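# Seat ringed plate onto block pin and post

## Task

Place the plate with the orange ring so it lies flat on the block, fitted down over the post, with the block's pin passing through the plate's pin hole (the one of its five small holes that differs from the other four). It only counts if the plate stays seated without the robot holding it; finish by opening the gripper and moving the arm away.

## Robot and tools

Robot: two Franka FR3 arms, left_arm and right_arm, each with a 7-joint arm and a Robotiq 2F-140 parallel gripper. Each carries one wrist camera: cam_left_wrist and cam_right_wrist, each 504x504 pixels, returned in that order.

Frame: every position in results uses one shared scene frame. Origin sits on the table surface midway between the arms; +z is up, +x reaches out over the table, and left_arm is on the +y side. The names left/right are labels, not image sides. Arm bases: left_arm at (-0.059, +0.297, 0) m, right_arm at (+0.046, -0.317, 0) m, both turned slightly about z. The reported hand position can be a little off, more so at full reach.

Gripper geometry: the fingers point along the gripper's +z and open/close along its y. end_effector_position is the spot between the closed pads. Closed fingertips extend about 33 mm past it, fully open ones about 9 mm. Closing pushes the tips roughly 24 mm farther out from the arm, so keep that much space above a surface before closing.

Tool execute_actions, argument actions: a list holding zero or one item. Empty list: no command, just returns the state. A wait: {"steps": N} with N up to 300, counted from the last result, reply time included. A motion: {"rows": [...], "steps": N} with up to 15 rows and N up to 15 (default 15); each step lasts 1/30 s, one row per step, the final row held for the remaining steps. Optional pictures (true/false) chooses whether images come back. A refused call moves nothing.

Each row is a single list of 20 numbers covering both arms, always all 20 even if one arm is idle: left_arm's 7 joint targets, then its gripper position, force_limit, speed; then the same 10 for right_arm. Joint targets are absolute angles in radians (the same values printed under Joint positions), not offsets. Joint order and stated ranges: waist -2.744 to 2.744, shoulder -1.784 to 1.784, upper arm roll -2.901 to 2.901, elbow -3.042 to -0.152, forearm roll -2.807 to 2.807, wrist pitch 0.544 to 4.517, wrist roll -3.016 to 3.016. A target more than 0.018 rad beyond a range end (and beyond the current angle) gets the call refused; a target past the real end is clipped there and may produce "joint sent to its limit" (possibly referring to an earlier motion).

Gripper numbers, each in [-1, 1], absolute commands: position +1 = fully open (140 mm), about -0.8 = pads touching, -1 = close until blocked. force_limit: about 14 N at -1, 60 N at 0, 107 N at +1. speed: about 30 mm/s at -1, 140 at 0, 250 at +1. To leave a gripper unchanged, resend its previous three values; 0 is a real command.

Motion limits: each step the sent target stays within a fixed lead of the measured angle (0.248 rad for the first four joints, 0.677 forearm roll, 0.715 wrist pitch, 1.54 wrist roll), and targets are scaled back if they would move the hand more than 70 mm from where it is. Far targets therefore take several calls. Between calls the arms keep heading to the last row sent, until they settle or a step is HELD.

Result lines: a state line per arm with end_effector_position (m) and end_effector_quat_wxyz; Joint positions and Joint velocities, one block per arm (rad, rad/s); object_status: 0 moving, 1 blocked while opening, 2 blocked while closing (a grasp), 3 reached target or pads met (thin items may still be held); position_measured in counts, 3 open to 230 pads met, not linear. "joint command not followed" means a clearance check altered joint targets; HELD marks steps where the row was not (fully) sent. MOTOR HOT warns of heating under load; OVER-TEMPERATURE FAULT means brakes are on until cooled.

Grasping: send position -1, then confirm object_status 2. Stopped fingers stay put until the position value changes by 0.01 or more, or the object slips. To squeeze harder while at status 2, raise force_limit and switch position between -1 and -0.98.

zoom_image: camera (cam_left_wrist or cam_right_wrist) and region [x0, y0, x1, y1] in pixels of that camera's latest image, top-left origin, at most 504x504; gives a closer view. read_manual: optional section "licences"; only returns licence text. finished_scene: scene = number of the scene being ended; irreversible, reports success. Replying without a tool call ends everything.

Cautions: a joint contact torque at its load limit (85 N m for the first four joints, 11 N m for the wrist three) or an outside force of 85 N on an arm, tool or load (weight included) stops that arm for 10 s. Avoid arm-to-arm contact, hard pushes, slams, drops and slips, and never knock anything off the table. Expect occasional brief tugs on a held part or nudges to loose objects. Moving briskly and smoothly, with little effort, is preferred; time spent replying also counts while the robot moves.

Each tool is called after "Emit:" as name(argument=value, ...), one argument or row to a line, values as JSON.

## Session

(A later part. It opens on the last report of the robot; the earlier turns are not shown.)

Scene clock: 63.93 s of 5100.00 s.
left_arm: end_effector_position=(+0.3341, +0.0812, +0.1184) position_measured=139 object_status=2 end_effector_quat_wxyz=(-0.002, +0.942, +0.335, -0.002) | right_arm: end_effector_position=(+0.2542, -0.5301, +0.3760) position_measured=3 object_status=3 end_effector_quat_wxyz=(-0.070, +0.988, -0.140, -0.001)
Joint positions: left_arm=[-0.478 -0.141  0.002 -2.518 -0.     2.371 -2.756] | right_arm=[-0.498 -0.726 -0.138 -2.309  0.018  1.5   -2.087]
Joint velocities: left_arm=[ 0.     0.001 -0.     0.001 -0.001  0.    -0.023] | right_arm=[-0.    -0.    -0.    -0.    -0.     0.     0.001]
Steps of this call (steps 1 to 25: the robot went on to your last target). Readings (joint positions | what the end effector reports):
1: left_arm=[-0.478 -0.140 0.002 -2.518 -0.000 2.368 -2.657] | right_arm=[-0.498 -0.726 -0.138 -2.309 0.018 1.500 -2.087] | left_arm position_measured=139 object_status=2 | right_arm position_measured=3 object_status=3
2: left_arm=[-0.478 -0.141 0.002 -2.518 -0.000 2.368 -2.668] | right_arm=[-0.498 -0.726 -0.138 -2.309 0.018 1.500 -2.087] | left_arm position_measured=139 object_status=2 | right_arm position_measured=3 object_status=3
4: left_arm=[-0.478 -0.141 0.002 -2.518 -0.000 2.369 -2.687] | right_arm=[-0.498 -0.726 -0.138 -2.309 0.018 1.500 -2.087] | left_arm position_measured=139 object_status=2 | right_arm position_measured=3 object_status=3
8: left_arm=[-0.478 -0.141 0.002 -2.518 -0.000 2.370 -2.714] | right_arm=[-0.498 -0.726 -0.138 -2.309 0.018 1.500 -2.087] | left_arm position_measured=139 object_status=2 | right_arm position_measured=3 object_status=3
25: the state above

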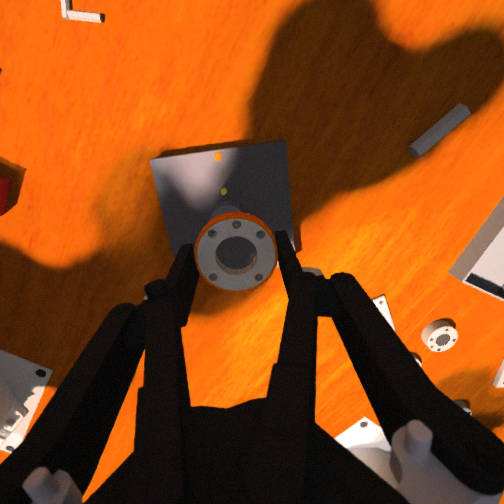

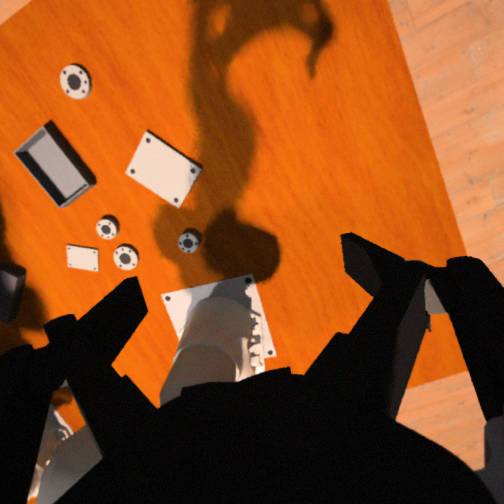

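Emit:
execute_actions(
  actions=[
    {"rows":[[-0.477,-0.094,0,-2.54,0,2.448,-2.93,-1,-0.3,-0.5,-0.5,-0.726,-0.137,-2.309,0.017,1.5,-2.087,1,0,0]]},
  ],
  pictures=false,
)

Emit:
execute_actions(
  actions=[
    {"steps":20},
  ],
  pictures=false,
)

Emit:
zoom_image(
  camera="cam_left_wrist",
  region=[140,140,340,340],
)

Scene clock: 67.77 s of 5100.00 s.
left_arm: end_effector_position=(+0.3333, +0.0816, +0.0944) position_measured=139 object_status=2 end_effector_quat_wxyz=(-0.002, +0.917, +0.399, -0.002) | right_arm: end_effector_position=(+0.2542, -0.5301, +0.3760) position_measured=3 object_status=3 end_effector_quat_wxyz=(-0.070, +0.988, -0.140, -0.001)
Joint positions: left_arm=[-0.478 -0.095  0.002 -2.541 -0.     2.44  -2.892] | right_arm=[-0.498 -0.726 -0.138 -2.309  0.018  1.5   -2.087]
Joint velocities: left_arm=[-0.    -0.    -0.002 -0.001  0.001  0.025 -0.101] | right_arm=[ 0.    -0.    -0.     0.    -0.     0.    -0.002]
Steps of this call (steps 1 to 30: the robot went on to your last target; steps 31 to 90: nothing new was sent; then 0.33 s passed at rest; steps 91 to 105: all 15 steps of this action). Readings (joint positions | what the end effector reports):
91: left_arm=[-0.478 -0.136 0.002 -2.520 -0.000 2.384 -2.778] | right_arm=[-0.498 -0.726 -0.138 -2.309 0.018 1.500 -2.087] | left_arm position_measured=139 object_status=2 | right_arm position_measured=3 object_status=3
92: left_arm=[-0.478 -0.125 0.002 -2.524 -0.000 2.396 -2.793] | right_arm=[-0.498 -0.726 -0.138 -2.309 0.018 1.500 -2.087] | left_arm position_measured=139 object_status=2 | right_arm position_measured=3 object_status=3
94: left_arm=[-0.478 -0.106 0.002 -2.534 -0.000 2.411 -2.819] | right_arm=[-0.498 -0.726 -0.138 -2.309 0.018 1.500 -2.087] | left_arm position_measured=139 object_status=2 | right_arm position_measured=3 object_status=3
98: left_arm=[-0.478 -0.095 0.002 -2.541 -0.000 2.428 -2.856] | right_arm=[-0.498 -0.726 -0.138 -2.309 0.018 1.500 -2.087] | left_arm position_measured=139 object_status=2 | right_arm position_measured=3 object_status=3
105: the state above

Scene clock: 68.43 s of 5100.00 s.
left_arm: end_effector_position=(+0.3343, +0.0810, +0.0947) position_measured=139 object_status=2 end_effector_quat_wxyz=(-0.001, +0.911, +0.411, -0.001) | right_arm: end_effector_position=(+0.2542, -0.5301, +0.3760) position_measured=3 object_status=3 end_effector_quat_wxyz=(-0.070, +0.988, -0.140, -0.001)
Joint positions: left_arm=[-0.478 -0.095  0.002 -2.541 -0.     2.444 -2.92 ] | right_arm=[-0.498 -0.726 -0.138 -2.309  0.018  1.5   -2.087]
Joint velocities: left_arm=[-0.001  0.001 -0.001  0.001  0.001  0.001 -0.012] | right_arm=[ 0.001  0.001  0.001 -0.001 -0.001 -0.     0.   ]
Steps of this call (steps 1 to 20: the robot went on to your last target). Readings (joint positions | what the end effector reports):
1: left_arm=[-0.478 -0.095 0.002 -2.541 -0.000 2.441 -2.896] | right_arm=[-0.498 -0.726 -0.138 -2.309 0.018 1.500 -2.087] | left_arm position_measured=139 object_status=2 | right_arm position_measured=3 object_status=3
2: left_arm=[-0.478 -0.095 0.002 -2.541 -0.000 2.442 -2.898] | right_arm=[-0.498 -0.726 -0.138 -2.309 0.018 1.500 -2.087] | left_arm position_measured=139 object_status=2 | right_arm position_measured=3 object_status=3
4: left_arm=[-0.478 -0.095 0.002 -2.541 -0.000 2.443 -2.903] | right_arm=[-0.498 -0.726 -0.138 -2.309 0.018 1.500 -2.087] | left_arm position_measured=139 object_status=2 | right_arm position_measured=3 object_status=3
8: left_arm=[-0.478 -0.095 0.002 -2.541 -0.000 2.444 -2.911] | right_arm=[-0.498 -0.726 -0.138 -2.309 0.018 1.500 -2.087] | left_arm position_measured=139 object_status=2 | right_arm position_measured=3 object_status=3
20: the state above

Region (140, 140, 340, 340) of cam_left_wrist's 504x504 image, scaled by 2.520, with more detail than that image has.

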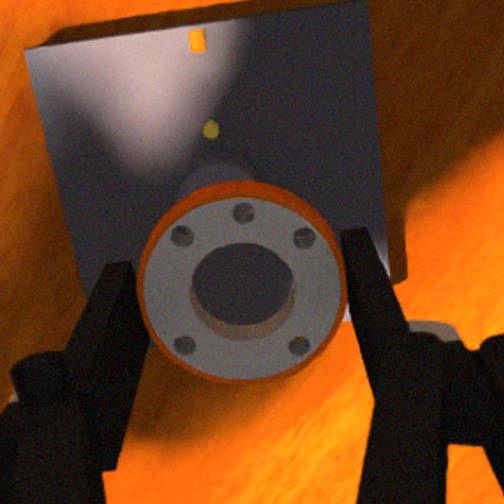

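Stale image; lowering a bit further and refreshing.

Emit:
execute_actions(
  actions=[
    {"rows":[[-0.477,-0.066,0,-2.55,0,2.486,-2.93,-1,-0.3,-0.5,-0.5,-0.726,-0.137,-2.309,0.017,1.5,-2.087,1,0,0]]},
  ],
)

Emit:
zoom_image(
  camera="cam_left_wrist",
  region=[140,140,340,340],
)

Scene clock: 71.27 s of 5100.00 s.
left_arm: end_effector_position=(+0.3340, +0.0812, +0.0820) position_measured=139 object_status=2 end_effector_quat_wxyz=(-0.001, +0.911, +0.413, -0.001) | right_arm: end_effector_position=(+0.2542, -0.5301, +0.3760) position_measured=3 object_status=3 end_effector_quat_wxyz=(-0.070, +0.988, -0.140, -0.001)
Joint positions: left_arm=[-0.478 -0.067  0.002 -2.55  -0.     2.48  -2.924] | right_arm=[-0.498 -0.726 -0.138 -2.309  0.018  1.5   -2.087]
Joint velocities: left_arm=[ 0.    -0.     0.001 -0.     0.001  0.014 -0.003] | right_arm=[-0.    -0.     0.    -0.002  0.002  0.     0.001]
Steps of this call (steps 1 to 15: the robot went on to your last target; steps 16 to 70: nothing new was sent; steps 71 to 85: all 15 steps of this action). Readings (joint positions | what the end effector reports):
71: left_arm=[-0.478 -0.091 0.002 -2.541 -0.000 2.451 -2.924] | right_arm=[-0.498 -0.726 -0.138 -2.309 0.018 1.500 -2.087] | left_arm position_measured=139 object_status=2 | right_arm position_measured=3 object_status=3
72: left_arm=[-0.478 -0.085 0.002 -2.542 -0.000 2.457 -2.924] | right_arm=[-0.498 -0.726 -0.138 -2.309 0.018 1.500 -2.087] | left_arm position_measured=139 object_status=2 | right_arm position_measured=3 object_status=3
74: left_arm=[-0.478 -0.074 0.002 -2.547 -0.000 2.465 -2.924] | right_arm=[-0.498 -0.726 -0.138 -2.309 0.018 1.500 -2.087] | left_arm position_measured=139 object_status=2 | right_arm position_measured=3 object_status=3
78: left_arm=[-0.478 -0.067 0.002 -2.550 -0.000 2.474 -2.924] | right_arm=[-0.498 -0.726 -0.138 -2.309 0.018 1.500 -2.087] | left_arm position_measured=139 object_status=2 | right_arm position_measured=3 object_status=3
85: the state above

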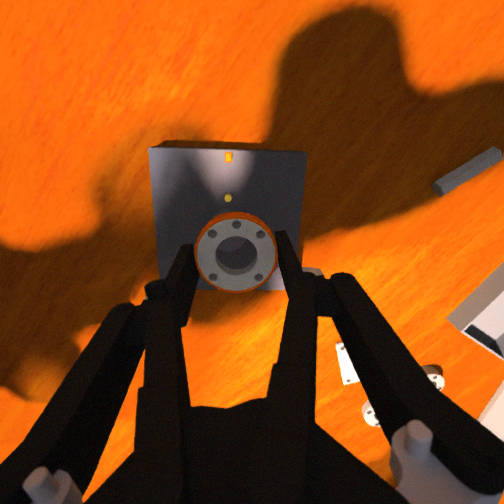

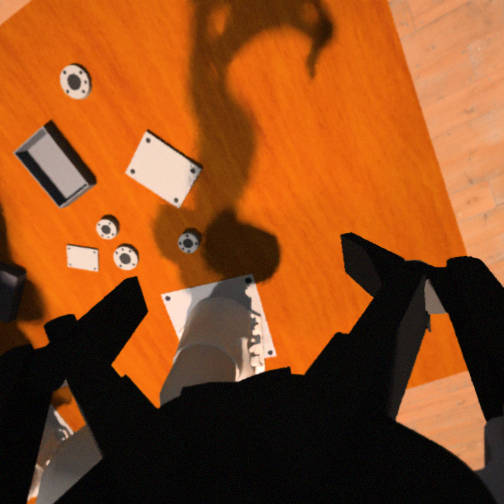

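Region (140, 140, 340, 340) of cam_left_wrist's 504x504 image, scaled by 2.520, with more detail than that image has.

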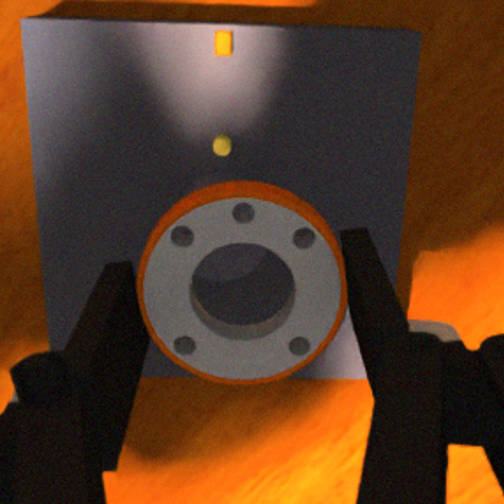

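Emit:
execute_actions(
  actions=[
    {"rows":[[-0.449,-0.074,0,-2.559,0,2.487,-2.9,-1,-0.3,-0.5,-0.5,-0.726,-0.137,-2.309,0.017,1.5,-2.087,1,0,0]]},
  ],
)

Emit:
zoom_image(
  camera="cam_left_wrist",
  region=[140,140,340,340],
)

Scene clock: 79.30 s of 5100.00 s.
left_arm: end_effector_position=(+0.3368, +0.0923, +0.0808) position_measured=139 object_status=2 end_effector_quat_wxyz=(-0.001, +0.909, +0.418, -0.001) | right_arm: end_effector_position=(+0.2542, -0.5301, +0.3760) position_measured=3 object_status=3 end_effector_quat_wxyz=(-0.070, +0.988, -0.140, -0.001)
Joint positions: left_arm=[-0.451 -0.071 -0.    -2.558 -0.     2.483 -2.91 ] | right_arm=[-0.498 -0.726 -0.138 -2.309  0.018  1.5   -2.087]
Joint velocities: left_arm=[ 0.001  0.    -0.     0.    -0.001  0.001  0.011] | right_arm=[ 0.    -0.001 -0.001 -0.    -0.    -0.001 -0.001]
Steps of this call (steps 1 to 15: the robot went on to your last target; steps 16 to 90: nothing new was sent; then 4.53 s passed at rest; steps 91 to 105: all 15 steps of this action). Readings (joint positions | what the end effector reports):
91: left_arm=[-0.473 -0.068 -0.001 -2.551 -0.000 2.483 -2.922] | right_arm=[-0.498 -0.726 -0.138 -2.309 0.018 1.500 -2.087] | left_arm position_measured=139 object_status=2 | right_arm position_measured=3 object_status=3
92: left_arm=[-0.467 -0.069 -0.001 -2.554 -0.000 2.483 -2.920] | right_arm=[-0.498 -0.726 -0.138 -2.309 0.018 1.500 -2.087] | left_arm position_measured=139 object_status=2 | right_arm position_measured=3 object_status=3
94: left_arm=[-0.457 -0.070 -0.000 -2.556 -0.000 2.483 -2.918] | right_arm=[-0.498 -0.726 -0.138 -2.309 0.018 1.500 -2.087] | left_arm position_measured=139 object_status=2 | right_arm position_measured=3 object_status=3
98: left_arm=[-0.452 -0.071 -0.000 -2.558 -0.000 2.483 -2.914] | right_arm=[-0.498 -0.726 -0.138 -2.309 0.018 1.500 -2.087] | left_arm position_measured=139 object_status=2 | right_arm position_measured=3 object_status=3
105: the state above

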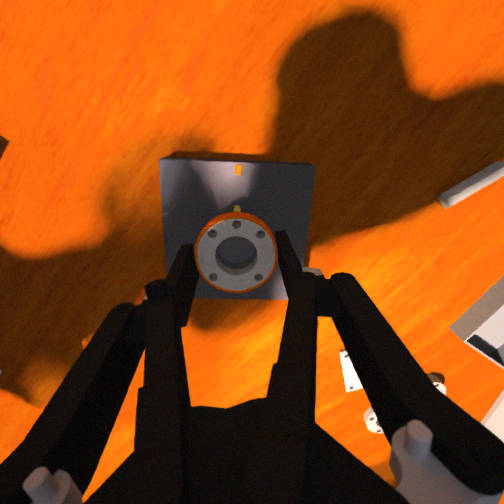

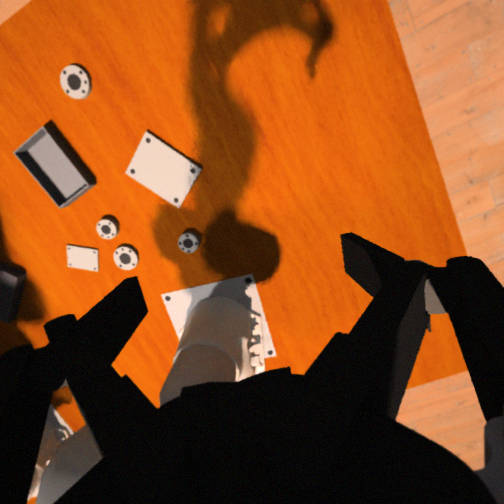

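Region (140, 140, 340, 340) of cam_left_wrist's 504x504 image, scaled by 2.520, with more detail than that image has.

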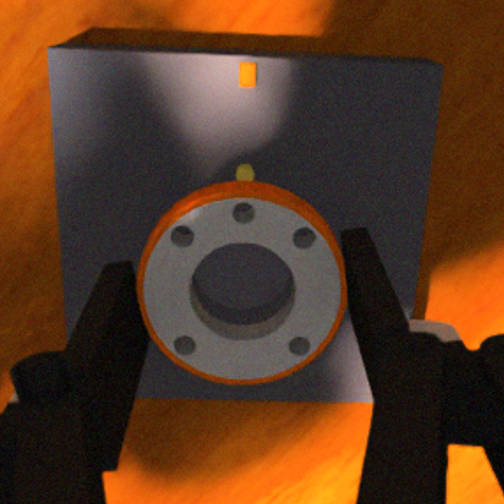

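Emit:
execute_actions(
  actions=[
    {"rows":[[-0.449,-0.043,0,-2.566,0,2.525,-2.9,-1,-0.3,-0.5,-0.5,-0.726,-0.137,-2.309,0.017,1.5,-2.087,1,0,0]]},
  ],
)

Emit:
zoom_image(
  camera="cam_left_wrist",
  region=[140,140,340,340],
)

Scene clock: 82.63 s of 5100.00 s.
left_arm: end_effector_position=(+0.3370, +0.0913, +0.0752) position_measured=139 object_status=2 end_effector_quat_wxyz=(-0.001, +0.909, +0.416, -0.001) | right_arm: end_effector_position=(+0.2542, -0.5301, +0.3760) position_measured=3 object_status=3 end_effector_quat_wxyz=(-0.070, +0.988, -0.140, -0.001)
Joint positions: left_arm=[-0.452 -0.057 -0.001 -2.56  -0.001  2.5   -2.906] | right_arm=[-0.499 -0.726 -0.138 -2.309  0.018  1.5   -2.087]
Joint velocities: left_arm=[-0.001  0.    -0.    -0.     0.001  0.001  0.003] | right_arm=[ 0.001 -0.     0.001  0.001 -0.     0.    -0.   ]
Steps of this call (steps 1 to 15: the robot went on to your last target; steps 16 to 85: nothing new was sent; steps 86 to 100: all 15 steps of this action). Readings (joint positions | what the end effector reports):
86: left_arm=[-0.451 -0.068 -0.000 -2.558 -0.000 2.490 -2.906] | right_arm=[-0.499 -0.726 -0.138 -2.309 0.018 1.500 -2.087] | left_arm position_measured=139 object_status=2 | right_arm position_measured=3 object_status=3
87: left_arm=[-0.451 -0.061 -0.000 -2.559 -0.000 2.496 -2.906] | right_arm=[-0.499 -0.726 -0.138 -2.309 0.018 1.500 -2.087] | left_arm position_measured=139 object_status=2 | right_arm position_measured=3 object_status=3
89: left_arm=[-0.452 -0.057 -0.001 -2.560 -0.001 2.500 -2.906] | right_arm=[-0.499 -0.726 -0.138 -2.309 0.018 1.500 -2.087] | left_arm position_measured=139 object_status=2 | right_arm position_measured=3 object_status=3
93: left_arm=[-0.452 -0.057 -0.001 -2.560 -0.001 2.500 -2.906] | right_arm=[-0.499 -0.726 -0.138 -2.309 0.018 1.500 -2.087] | left_arm position_measured=139 object_status=2 | right_arm position_measured=3 object_status=3
100: the state above

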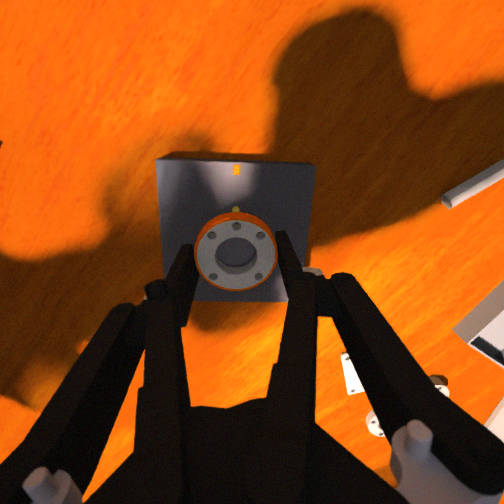

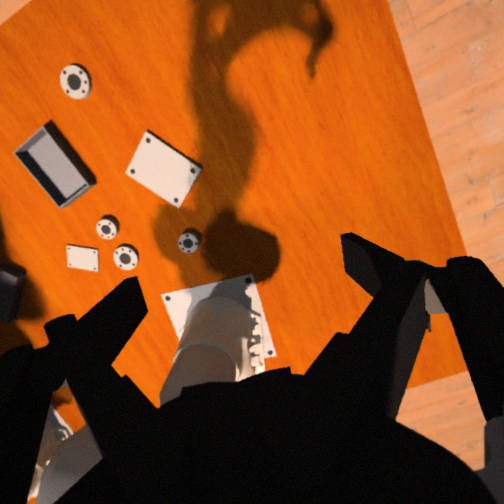

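Region (140, 140, 340, 340) of cam_left_wrist's 504x504 image, scaled by 2.520, with more detail than that image has.

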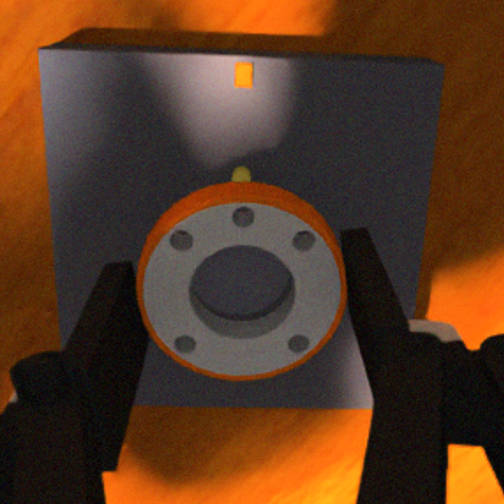

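Emit:
execute_actions(
  actions=[
    {"rows":[[-0.449,-0.068,0,-2.562,0,2.496,-2.89,-1,-0.3,-0.5,-0.5,-0.726,-0.137,-2.309,0.017,1.5,-2.087,1,0,0],[-0.449,-0.068,0,-2.562,0,2.496,-2.89,-1,-0.3,-0.5,-0.5,-0.726,-0.137,-2.309,0.017,1.5,-2.087,1,0,0],[-0.449,-0.068,0,-2.562,0,2.496,-2.89,-1,-0.3,-0.5,-0.5,-0.726,-0.137,-2.309,0.017,1.5,-2.087,1,0,0],[-0.437,-0.068,0,-2.562,0,2.496,-2.89,-1,-0.3,-0.5,-0.5,-0.726,-0.137,-2.309,0.017,1.5,-2.087,1,0,0]]},
  ],
  pictures=false,
)

Emit:
execute_actions(
  actions=[
    {"rows":[[-0.437,-0.052,0,-2.567,0,2.516,-2.89,-1,-0.3,-0.5,-0.5,-0.726,-0.137,-2.309,0.017,1.5,-2.087,1,0,0]]},
  ],
)

Emit:
zoom_image(
  camera="cam_left_wrist",
  region=[190,200,290,300],
)

Scene clock: 89.37 s of 5100.00 s.
left_arm: end_effector_position=(+0.3405, +0.0957, +0.0784) position_measured=139 object_status=2 end_effector_quat_wxyz=(+0.001, +0.909, +0.418, +0.001) | right_arm: end_effector_position=(+0.2542, -0.5301, +0.3760) position_measured=3 object_status=3 end_effector_quat_wxyz=(-0.070, +0.988, -0.140, -0.001)
Joint positions: left_arm=[-0.439 -0.065 -0.001 -2.561 -0.001  2.499 -2.898] | right_arm=[-0.499 -0.726 -0.138 -2.309  0.018  1.5   -2.087]
Joint velocities: left_arm=[ 0.002 -0.    -0.001  0.001 -0.001  0.001  0.007] | right_arm=[-0.     0.002 -0.     0.    -0.001  0.     0.   ]
Steps of this call (steps 1 to 15: the robot went on to your last target; steps 16 to 90: nothing new was sent; then 3.23 s passed at rest; steps 91 to 105: all 15 steps of this action). Readings (joint positions | what the end effector reports):
91: left_arm=[-0.451 -0.059 -0.001 -2.560 -0.001 2.499 -2.905] | right_arm=[-0.499 -0.726 -0.138 -2.309 0.018 1.500 -2.087] | left_arm position_measured=139 object_status=2 | right_arm position_measured=3 object_status=3
92: left_arm=[-0.451 -0.062 -0.001 -2.560 -0.001 2.499 -2.905] | right_arm=[-0.499 -0.726 -0.138 -2.309 0.018 1.500 -2.087] | left_arm position_measured=139 object_status=2 | right_arm position_measured=3 object_status=3
94: left_arm=[-0.449 -0.064 -0.002 -2.560 -0.001 2.499 -2.903] | right_arm=[-0.499 -0.726 -0.138 -2.309 0.018 1.500 -2.087] | left_arm position_measured=139 object_status=2 | right_arm position_measured=3 object_status=3
98: left_arm=[-0.441 -0.065 -0.001 -2.561 -0.001 2.499 -2.901] | right_arm=[-0.499 -0.726 -0.138 -2.309 0.018 1.500 -2.087] | left_arm position_measured=139 object_status=2 | right_arm position_measured=3 object_status=3
105: the state above

Scene clock: 89.87 s of 5100.00 s.
left_arm: end_effector_position=(+0.3405, +0.0961, +0.0759) position_measured=139 object_status=2 end_effector_quat_wxyz=(+0.001, +0.909, +0.418, +0.001) | right_arm: end_effector_position=(+0.2542, -0.5301, +0.3760) position_measured=3 object_status=3 end_effector_quat_wxyz=(-0.070, +0.988, -0.140, -0.001)
Joint positions: left_arm=[-0.439 -0.059 -0.001 -2.563 -0.001  2.506 -2.897] | right_arm=[-0.499 -0.726 -0.138 -2.309  0.018  1.5   -2.087]
Joint velocities: left_arm=[-0.001  0.001 -0.001 -0.     0.     0.001 -0.001] | right_arm=[ 0.     0.     0.001  0.001  0.001 -0.     0.002]
Steps of this call (steps 1 to 15: all 15 steps of this action). Readings (joint positions | what the end effector reports):
1: left_arm=[-0.439 -0.064 -0.001 -2.561 -0.001 2.501 -2.898] | right_arm=[-0.499 -0.726 -0.138 -2.309 0.018 1.500 -2.087] | left_arm position_measured=139 object_status=2 | right_arm position_measured=3 object_status=3
2: left_arm=[-0.439 -0.061 -0.001 -2.562 -0.001 2.504 -2.898] | right_arm=[-0.499 -0.726 -0.138 -2.309 0.018 1.500 -2.087] | left_arm position_measured=139 object_status=2 | right_arm position_measured=3 object_status=3
4: left_arm=[-0.439 -0.059 -0.001 -2.562 -0.001 2.506 -2.898] | right_arm=[-0.499 -0.726 -0.138 -2.309 0.018 1.500 -2.087] | left_arm position_measured=139 object_status=2 | right_arm position_measured=3 object_status=3
8: left_arm=[-0.439 -0.059 -0.001 -2.563 -0.001 2.506 -2.897] | right_arm=[-0.499 -0.726 -0.138 -2.309 0.018 1.500 -2.087] | left_arm position_measured=139 object_status=2 | right_arm position_measured=3 object_status=3
15: the state above

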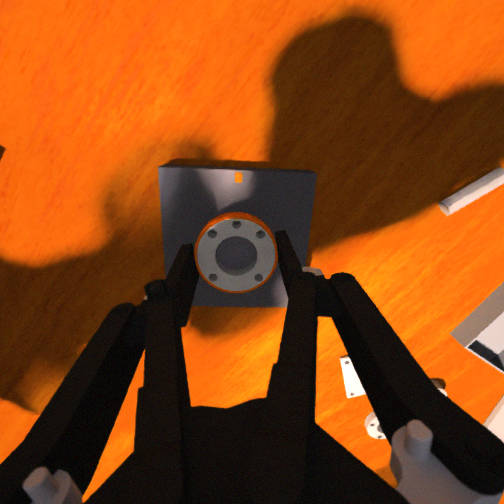

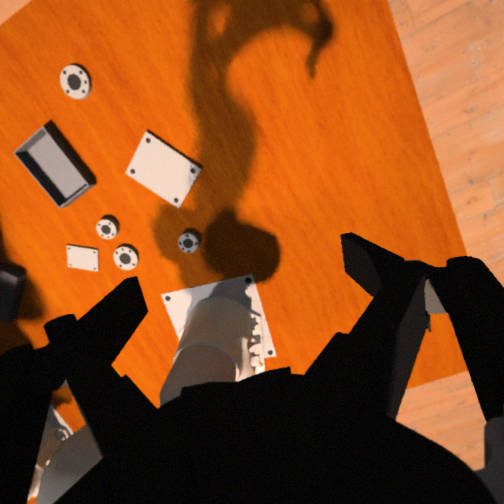

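Region (190, 200, 290, 300) of cam_left_wrist's 504x504 image, scaled by 5.040, with more detail than that image has.

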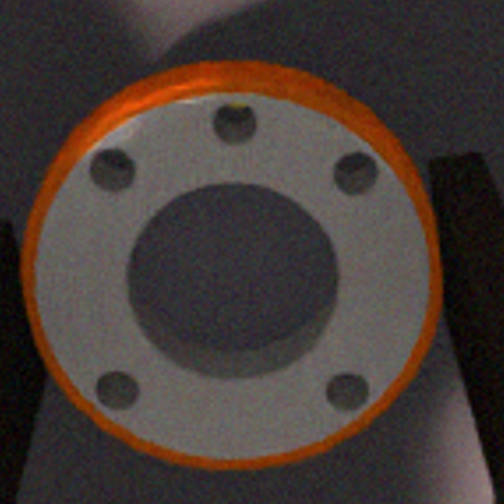

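Emit:
execute_actions(
  actions=[
    {"rows":[[-0.44,-0.072,0,-2.572,0,2.5,-2.89,-1,-0.3,-0.5,-0.5,-0.726,-0.137,-2.309,0.017,1.5,-2.087,1,0,0]]},
  ],
  pictures=false,
)

Emit:
execute_actions(
  actions=[
    {"rows":[[-0.44,-0.055,0,-2.577,0,2.522,-2.89,-1,-0.3,-0.5,-0.5,-0.726,-0.137,-2.309,0.017,1.5,-2.087,1,0,0]]},
  ],
)

Emit:
zoom_image(
  camera="cam_left_wrist",
  region=[190,200,290,300],
)

Scene clock: 96.10 s of 5100.00 s.
left_arm: end_effector_position=(+0.3375, +0.0975, +0.0766) position_measured=139 object_status=2 end_effector_quat_wxyz=(+0.001, +0.909, +0.417, +0.000) | right_arm: end_effector_position=(+0.2542, -0.5301, +0.3760) position_measured=3 object_status=3 end_effector_quat_wxyz=(-0.070, +0.988, -0.140, -0.001)
Joint positions: left_arm=[-0.439 -0.069 -0.001 -2.571 -0.001  2.503 -2.896] | right_arm=[-0.499 -0.726 -0.138 -2.309  0.018  1.5   -2.087]
Joint velocities: left_arm=[ 0.    -0.001  0.001 -0.002 -0.002 -0.    -0.001] | right_arm=[-0.001  0.001  0.    -0.    -0.001  0.002  0.   ]
Steps of this call (steps 1 to 15: the robot went on to your last target; steps 16 to 90: nothing new was sent; then 2.73 s passed at rest; steps 91 to 105: all 15 steps of this action). Readings (joint positions | what the end effector reports):
91: left_arm=[-0.439 -0.062 -0.001 -2.564 -0.001 2.506 -2.897] | right_arm=[-0.499 -0.726 -0.138 -2.309 0.018 1.500 -2.087] | left_arm position_measured=139 object_status=2 | right_arm position_measured=3 object_status=3
92: left_arm=[-0.439 -0.065 -0.001 -2.566 -0.001 2.505 -2.897] | right_arm=[-0.499 -0.726 -0.138 -2.309 0.018 1.500 -2.087] | left_arm position_measured=139 object_status=2 | right_arm position_measured=3 object_status=3
94: left_arm=[-0.439 -0.068 -0.001 -2.569 -0.001 2.505 -2.897] | right_arm=[-0.499 -0.726 -0.138 -2.309 0.018 1.500 -2.087] | left_arm position_measured=139 object_status=2 | right_arm position_measured=3 object_status=3
98: left_arm=[-0.439 -0.069 -0.001 -2.571 -0.001 2.504 -2.897] | right_arm=[-0.499 -0.726 -0.138 -2.309 0.018 1.500 -2.087] | left_arm position_measured=139 object_status=2 | right_arm position_measured=3 object_status=3
105: the state above

Scene clock: 96.60 s of 5100.00 s.
left_arm: end_effector_position=(+0.3380, +0.0974, +0.0759) position_measured=139 object_status=2 end_effector_quat_wxyz=(+0.001, +0.909, +0.417, +0.001) | right_arm: end_effector_position=(+0.2542, -0.5301, +0.3760) position_measured=3 object_status=3 end_effector_quat_wxyz=(-0.070, +0.988, -0.140, -0.001)
Joint positions: left_arm=[-0.439 -0.067 -0.001 -2.571 -0.001  2.507 -2.896] | right_arm=[-0.499 -0.726 -0.138 -2.309  0.018  1.5   -2.087]
Joint velocities: left_arm=[-0.     0.001  0.     0.     0.    -0.    -0.   ] | right_arm=[-0.    -0.001 -0.001  0.001  0.    -0.    -0.   ]
Steps of this call (steps 1 to 15: all 15 steps of this action). Readings (joint positions | what the end effector reports):
1: left_arm=[-0.439 -0.067 -0.001 -2.571 -0.001 2.506 -2.896] | right_arm=[-0.499 -0.726 -0.138 -2.309 0.018 1.500 -2.087] | left_arm position_measured=139 object_status=2 | right_arm position_measured=3 object_status=3
2: left_arm=[-0.439 -0.067 -0.001 -2.571 -0.001 2.507 -2.896] | right_arm=[-0.499 -0.726 -0.138 -2.309 0.018 1.500 -2.087] | left_arm position_measured=139 object_status=2 | right_arm position_measured=3 object_status=3
4: left_arm=[-0.439 -0.067 -0.001 -2.571 -0.001 2.507 -2.896] | right_arm=[-0.499 -0.726 -0.138 -2.309 0.018 1.500 -2.087] | left_arm position_measured=139 object_status=2 | right_arm position_measured=3 object_status=3
8: left_arm=[-0.439 -0.067 -0.001 -2.571 -0.001 2.507 -2.896] | right_arm=[-0.499 -0.726 -0.138 -2.309 0.018 1.500 -2.087] | left_arm position_measured=139 object_status=2 | right_arm position_measured=3 object_status=3
15: the state above

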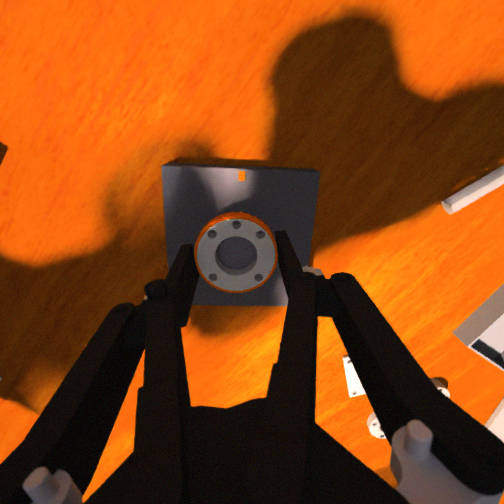

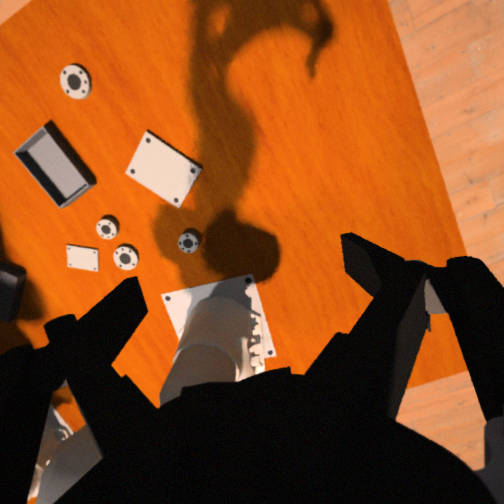

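Region (190, 200, 290, 300) of cam_left_wrist's 504x504 image, scaled by 5.040, with more detail than that image has.

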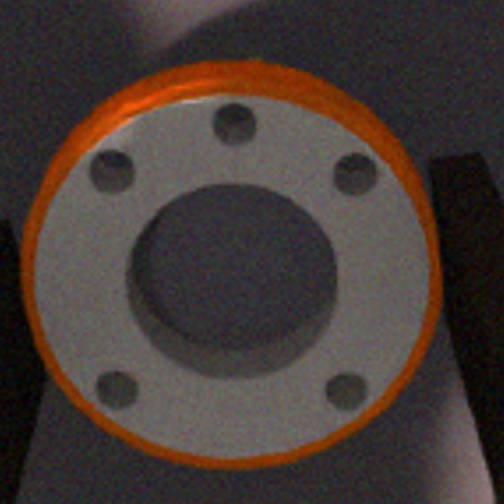

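Emit:
execute_actions(
  actions=[
    {"rows":[[-0.4465,-0.07,0,-2.564,0,2.5,-2.9,-1,-0.3,-0.5,-0.5,-0.726,-0.137,-2.309,0.017,1.5,-2.087,1,0,0]]},
  ],
)

Emit:
zoom_image(
  camera="cam_left_wrist",
  region=[190,200,290,300],
)

Emit:
execute_actions(
  actions=[
    {"rows":[[-0.4465,-0.052,0,-2.569,0,2.518,-2.9,-1,-0.3,-0.5,-0.5,-0.726,-0.137,-2.309,0.017,1.5,-2.087,1,0,0]]},
  ],
)

Emit:
zoom_image(
  camera="cam_left_wrist",
  region=[190,200,290,300],
)

Scene clock: 102.37 s of 5100.00 s.
left_arm: end_effector_position=(+0.3389, +0.0945, +0.0779) position_measured=139 object_status=2 end_effector_quat_wxyz=(+0.002, +0.910, +0.415, +0.001) | right_arm: end_effector_position=(+0.2542, -0.5301, +0.3760) position_measured=3 object_status=3 end_effector_quat_wxyz=(-0.070, +0.988, -0.140, -0.001)
Joint positions: left_arm=[-0.444 -0.068 -0.001 -2.566 -0.001  2.503 -2.896] | right_arm=[-0.499 -0.726 -0.138 -2.309  0.018  1.5   -2.087]
Joint velocities: left_arm=[-0.001 -0.001 -0.    -0.     0.    -0.001  0.   ] | right_arm=[ 0.001  0.001 -0.001  0.     0.    -0.    -0.001]
Steps of this call (steps 1 to 15: the robot went on to your last target; steps 16 to 90: nothing new was sent; then 2.27 s passed at rest; steps 91 to 105: all 15 steps of this action). Readings (joint positions | what the end effector reports):
91: left_arm=[-0.440 -0.067 -0.001 -2.570 -0.001 2.506 -2.896] | right_arm=[-0.499 -0.726 -0.138 -2.309 0.018 1.500 -2.087] | left_arm position_measured=139 object_status=2 | right_arm position_measured=3 object_status=3
92: left_arm=[-0.441 -0.067 -0.001 -2.569 -0.001 2.505 -2.896] | right_arm=[-0.499 -0.726 -0.138 -2.309 0.018 1.500 -2.087] | left_arm position_measured=139 object_status=2 | right_arm position_measured=3 object_status=3
94: left_arm=[-0.443 -0.068 -0.001 -2.567 -0.001 2.505 -2.896] | right_arm=[-0.499 -0.726 -0.138 -2.309 0.018 1.500 -2.087] | left_arm position_measured=139 object_status=2 | right_arm position_measured=3 object_status=3
98: left_arm=[-0.444 -0.068 -0.001 -2.566 -0.001 2.504 -2.896] | right_arm=[-0.499 -0.726 -0.138 -2.309 0.018 1.500 -2.087] | left_arm position_measured=139 object_status=2 | right_arm position_measured=3 object_status=3
105: the state above

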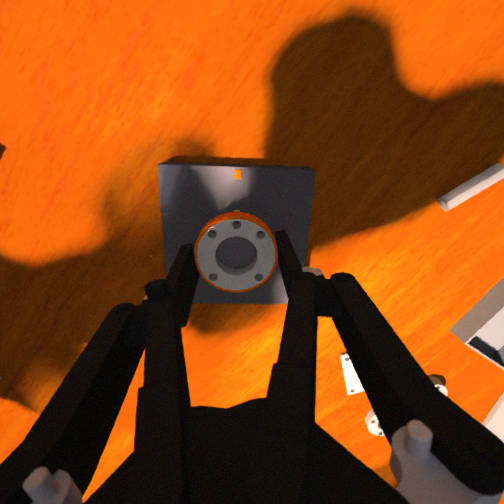

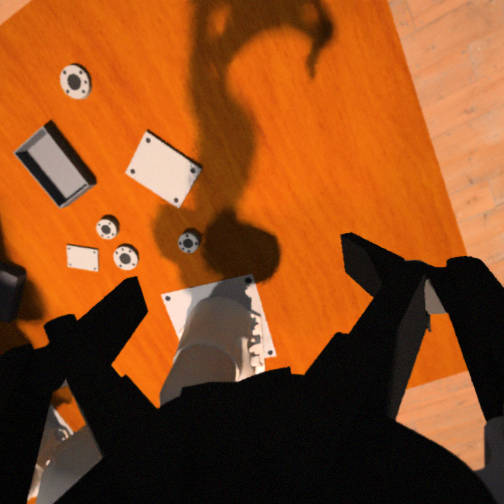

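Region (190, 200, 290, 300) of cam_left_wrist's 504x504 image, scaled by 5.040, with more detail than that image has.

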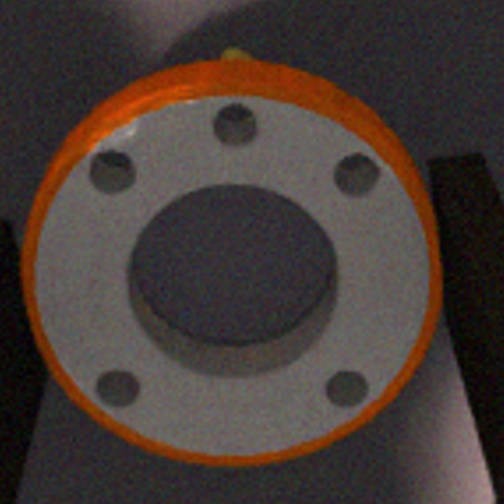

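Scene clock: 102.87 s of 5100.00 s.
left_arm: end_effector_position=(+0.3387, +0.0946, +0.0728) position_measured=139 object_status=2 end_effector_quat_wxyz=(+0.001, +0.910, +0.415, +0.001) | right_arm: end_effector_position=(+0.2542, -0.5301, +0.3760) position_measured=3 object_status=3 end_effector_quat_wxyz=(-0.070, +0.988, -0.140, -0.001)
Joint positions: left_arm=[-0.444 -0.055 -0.001 -2.567 -0.001  2.515 -2.896] | right_arm=[-0.499 -0.726 -0.138 -2.309  0.018  1.5   -2.087]
Joint velocities: left_arm=[-0.    -0.    -0.002 -0.002  0.001  0.001  0.   ] | right_arm=[-0.    -0.     0.002 -0.001  0.    -0.001 -0.001]
Steps of this call (steps 1 to 15: all 15 steps of this action). Readings (joint positions | what the end effector reports):
1: left_arm=[-0.444 -0.066 -0.001 -2.566 -0.001 2.505 -2.896] | right_arm=[-0.499 -0.726 -0.138 -2.309 0.018 1.500 -2.087] | left_arm position_measured=139 object_status=2 | right_arm position_measured=3 object_status=3
2: left_arm=[-0.444 -0.062 -0.001 -2.566 -0.001 2.507 -2.896] | right_arm=[-0.499 -0.726 -0.138 -2.309 0.018 1.500 -2.087] | left_arm position_measured=139 object_status=2 | right_arm position_measured=3 object_status=3
4: left_arm=[-0.444 -0.058 -0.001 -2.566 -0.001 2.511 -2.896] | right_arm=[-0.499 -0.726 -0.138 -2.309 0.018 1.500 -2.087] | left_arm position_measured=139 object_status=2 | right_arm position_measured=3 object_status=3
8: left_arm=[-0.444 -0.055 -0.001 -2.567 -0.001 2.514 -2.896] | right_arm=[-0.499 -0.726 -0.138 -2.309 0.018 1.500 -2.087] | left_arm position_measured=139 object_status=2 | right_arm position_measured=3 object_status=3
15: the state above

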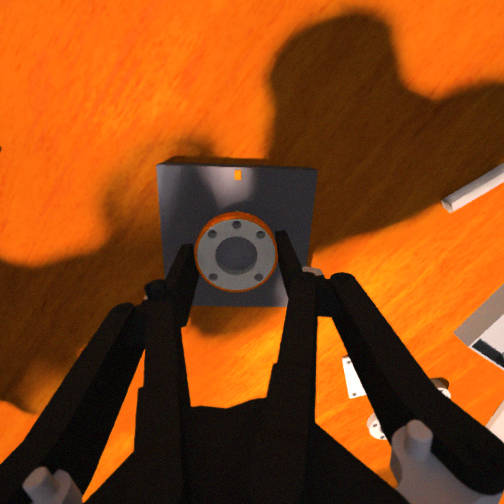

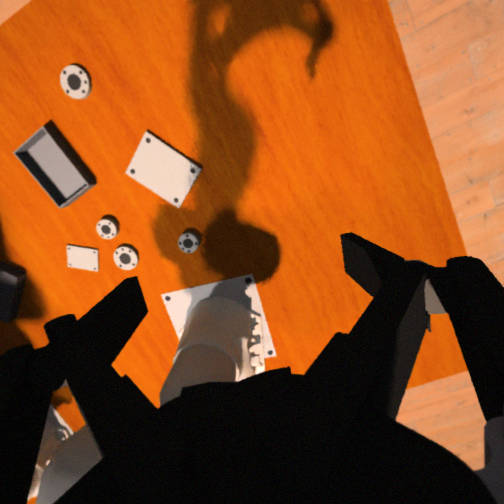

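Region (190, 200, 290, 300) of cam_left_wrist's 504x504 image, scaled by 5.040, with more detail than that image has.

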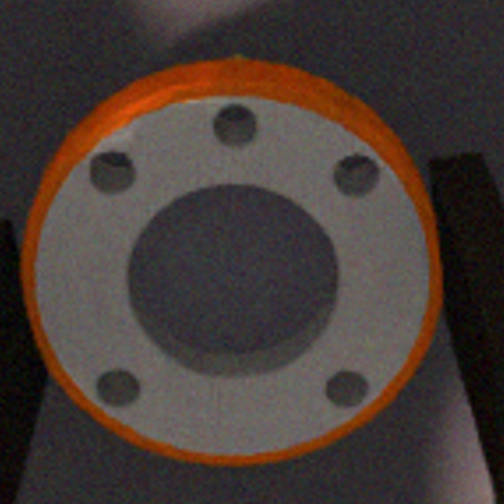

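The plate is on the post; descending.

Emit:
execute_actions(
  actions=[
    {"rows":[[-0.4465,-0.03,0,-2.573,0,2.545,-2.9,-1,-0.3,-0.5,-0.5,-0.726,-0.137,-2.309,0.017,1.5,-2.087,1,0,0]]},
  ],
)

Emit:
zoom_image(
  camera="cam_left_wrist",
  region=[190,200,290,300],
)

Emit:
execute_actions(
  actions=[
    {"rows":[[-0.4465,-0.012,0,-2.577,0,2.567,-2.9,-1,-0.3,-0.5,-0.5,-0.726,-0.137,-2.309,0.017,1.5,-2.087,1,0,0]]},
  ],
)

Emit:
zoom_image(
  camera="cam_left_wrist",
  region=[190,200,290,300],
)

Scene clock: 107.00 s of 5100.00 s.
left_arm: end_effector_position=(+0.3389, +0.0948, +0.0642) position_measured=139 object_status=2 end_effector_quat_wxyz=(+0.001, +0.910, +0.415, +0.001) | right_arm: end_effector_position=(+0.2541, -0.5301, +0.3760) position_measured=3 object_status=3 end_effector_quat_wxyz=(-0.070, +0.988, -0.140, -0.001)
Joint positions: left_arm=[-0.444 -0.034 -0.    -2.571 -0.001  2.54  -2.896] | right_arm=[-0.499 -0.726 -0.138 -2.309  0.018  1.5   -2.087]
Joint velocities: left_arm=[ 0.001  0.    -0.    -0.002 -0.001  0.003  0.   ] | right_arm=[-0.001  0.001 -0.001  0.001  0.001  0.    -0.   ]
Steps of this call (steps 1 to 15: the robot went on to your last target; steps 16 to 90: nothing new was sent; then 0.63 s passed at rest; steps 91 to 105: all 15 steps of this action). Readings (joint positions | what the end effector reports):
91: left_arm=[-0.444 -0.052 -0.001 -2.568 -0.001 2.519 -2.896] | right_arm=[-0.499 -0.726 -0.138 -2.309 0.018 1.500 -2.087] | left_arm position_measured=139 object_status=2 | right_arm position_measured=3 object_status=3
92: left_arm=[-0.444 -0.046 -0.001 -2.568 -0.001 2.524 -2.896] | right_arm=[-0.499 -0.726 -0.138 -2.309 0.018 1.500 -2.087] | left_arm position_measured=139 object_status=2 | right_arm position_measured=3 object_status=3
94: left_arm=[-0.444 -0.038 -0.000 -2.569 -0.001 2.531 -2.896] | right_arm=[-0.499 -0.726 -0.138 -2.309 0.018 1.500 -2.087] | left_arm position_measured=139 object_status=2 | right_arm position_measured=3 object_status=3
98: left_arm=[-0.444 -0.034 -0.000 -2.570 -0.001 2.538 -2.896] | right_arm=[-0.499 -0.726 -0.138 -2.309 0.018 1.500 -2.087] | left_arm position_measured=139 object_status=2 | right_arm position_measured=3 object_status=3
105: the state above

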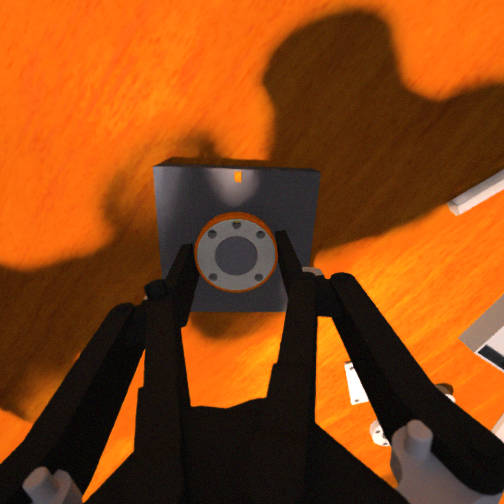

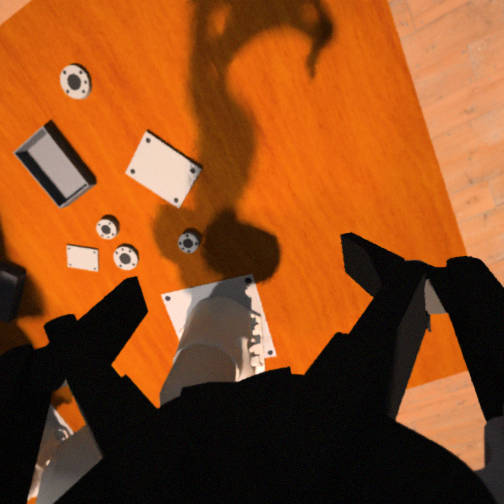

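Region (190, 200, 290, 300) of cam_left_wrist's 504x504 image, scaled by 5.040, with more detail than that image has.

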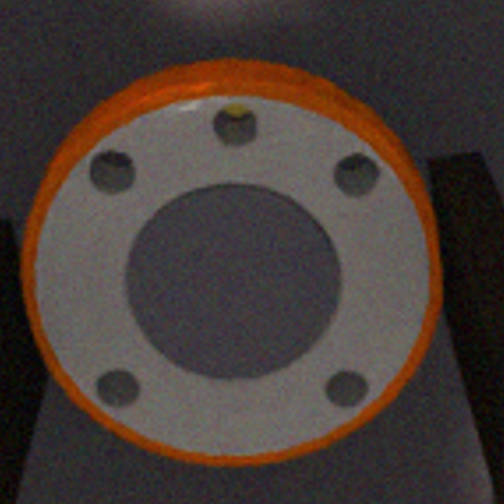

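Scene clock: 107.50 s of 5100.00 s.
left_arm: end_effector_position=(+0.3390, +0.0948, +0.0604) position_measured=139 object_status=2 end_effector_quat_wxyz=(+0.001, +0.910, +0.415, +0.001) | right_arm: end_effector_position=(+0.2541, -0.5301, +0.3760) position_measured=3 object_status=3 end_effector_quat_wxyz=(-0.070, +0.988, -0.140, -0.001)
Joint positions: left_arm=[-0.444 -0.024 -0.    -2.572 -0.001  2.55  -2.896] | right_arm=[-0.499 -0.726 -0.138 -2.309  0.018  1.5   -2.087]
Joint velocities: left_arm=[-0.    -0.001  0.    -0.001 -0.001 -0.001 -0.001] | right_arm=[-0.     0.     0.002 -0.001 -0.001 -0.001  0.001]
Steps of this call (steps 1 to 15: all 15 steps of this action). Readings (joint positions | what the end effector reports):
1: left_arm=[-0.444 -0.031 -0.000 -2.571 -0.001 2.543 -2.896] | right_arm=[-0.499 -0.726 -0.138 -2.309 0.018 1.500 -2.087] | left_arm position_measured=139 object_status=2 | right_arm position_measured=3 object_status=3
2: left_arm=[-0.444 -0.027 -0.000 -2.572 -0.001 2.547 -2.896] | right_arm=[-0.499 -0.726 -0.138 -2.309 0.018 1.500 -2.087] | left_arm position_measured=139 object_status=2 | right_arm position_measured=3 object_status=3
4: left_arm=[-0.444 -0.024 -0.000 -2.572 -0.001 2.550 -2.896] | right_arm=[-0.499 -0.726 -0.138 -2.309 0.018 1.500 -2.087] | left_arm position_measured=139 object_status=2 | right_arm position_measured=3 object_status=3
8: left_arm=[-0.444 -0.024 -0.000 -2.572 -0.001 2.550 -2.896] | right_arm=[-0.499 -0.726 -0.138 -2.309 0.018 1.500 -2.087] | left_arm position_measured=139 object_status=2 | right_arm position_measured=3 object_status=3
15: the state above

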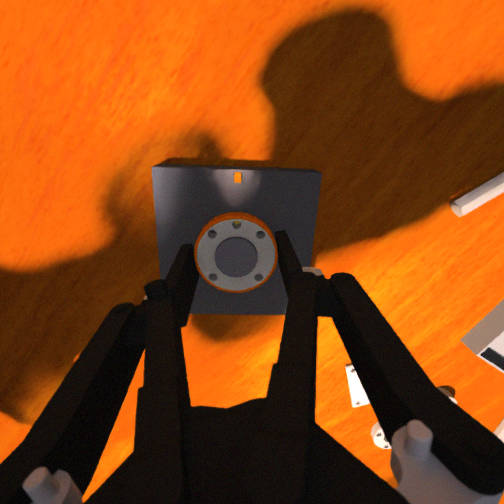

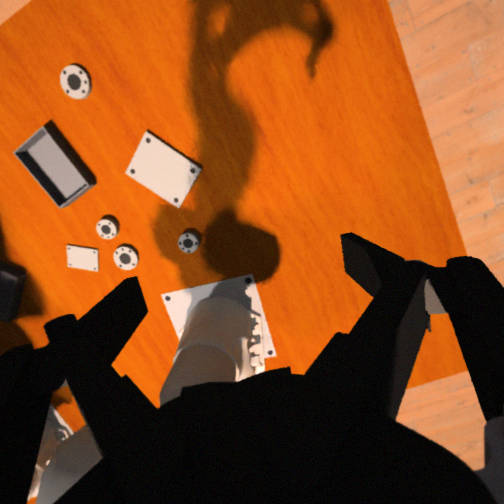

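Region (190, 200, 290, 300) of cam_left_wrist's 504x504 image, scaled by 5.040, with more detail than that image has.

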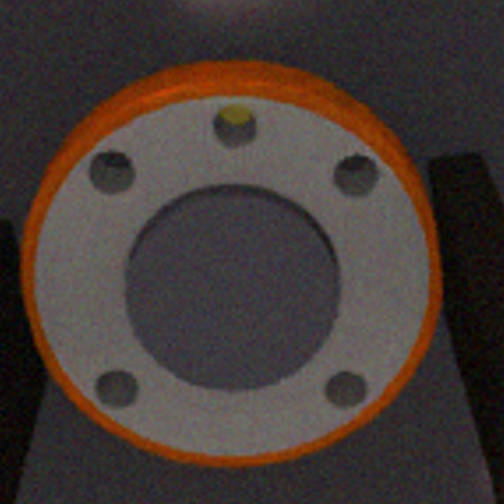

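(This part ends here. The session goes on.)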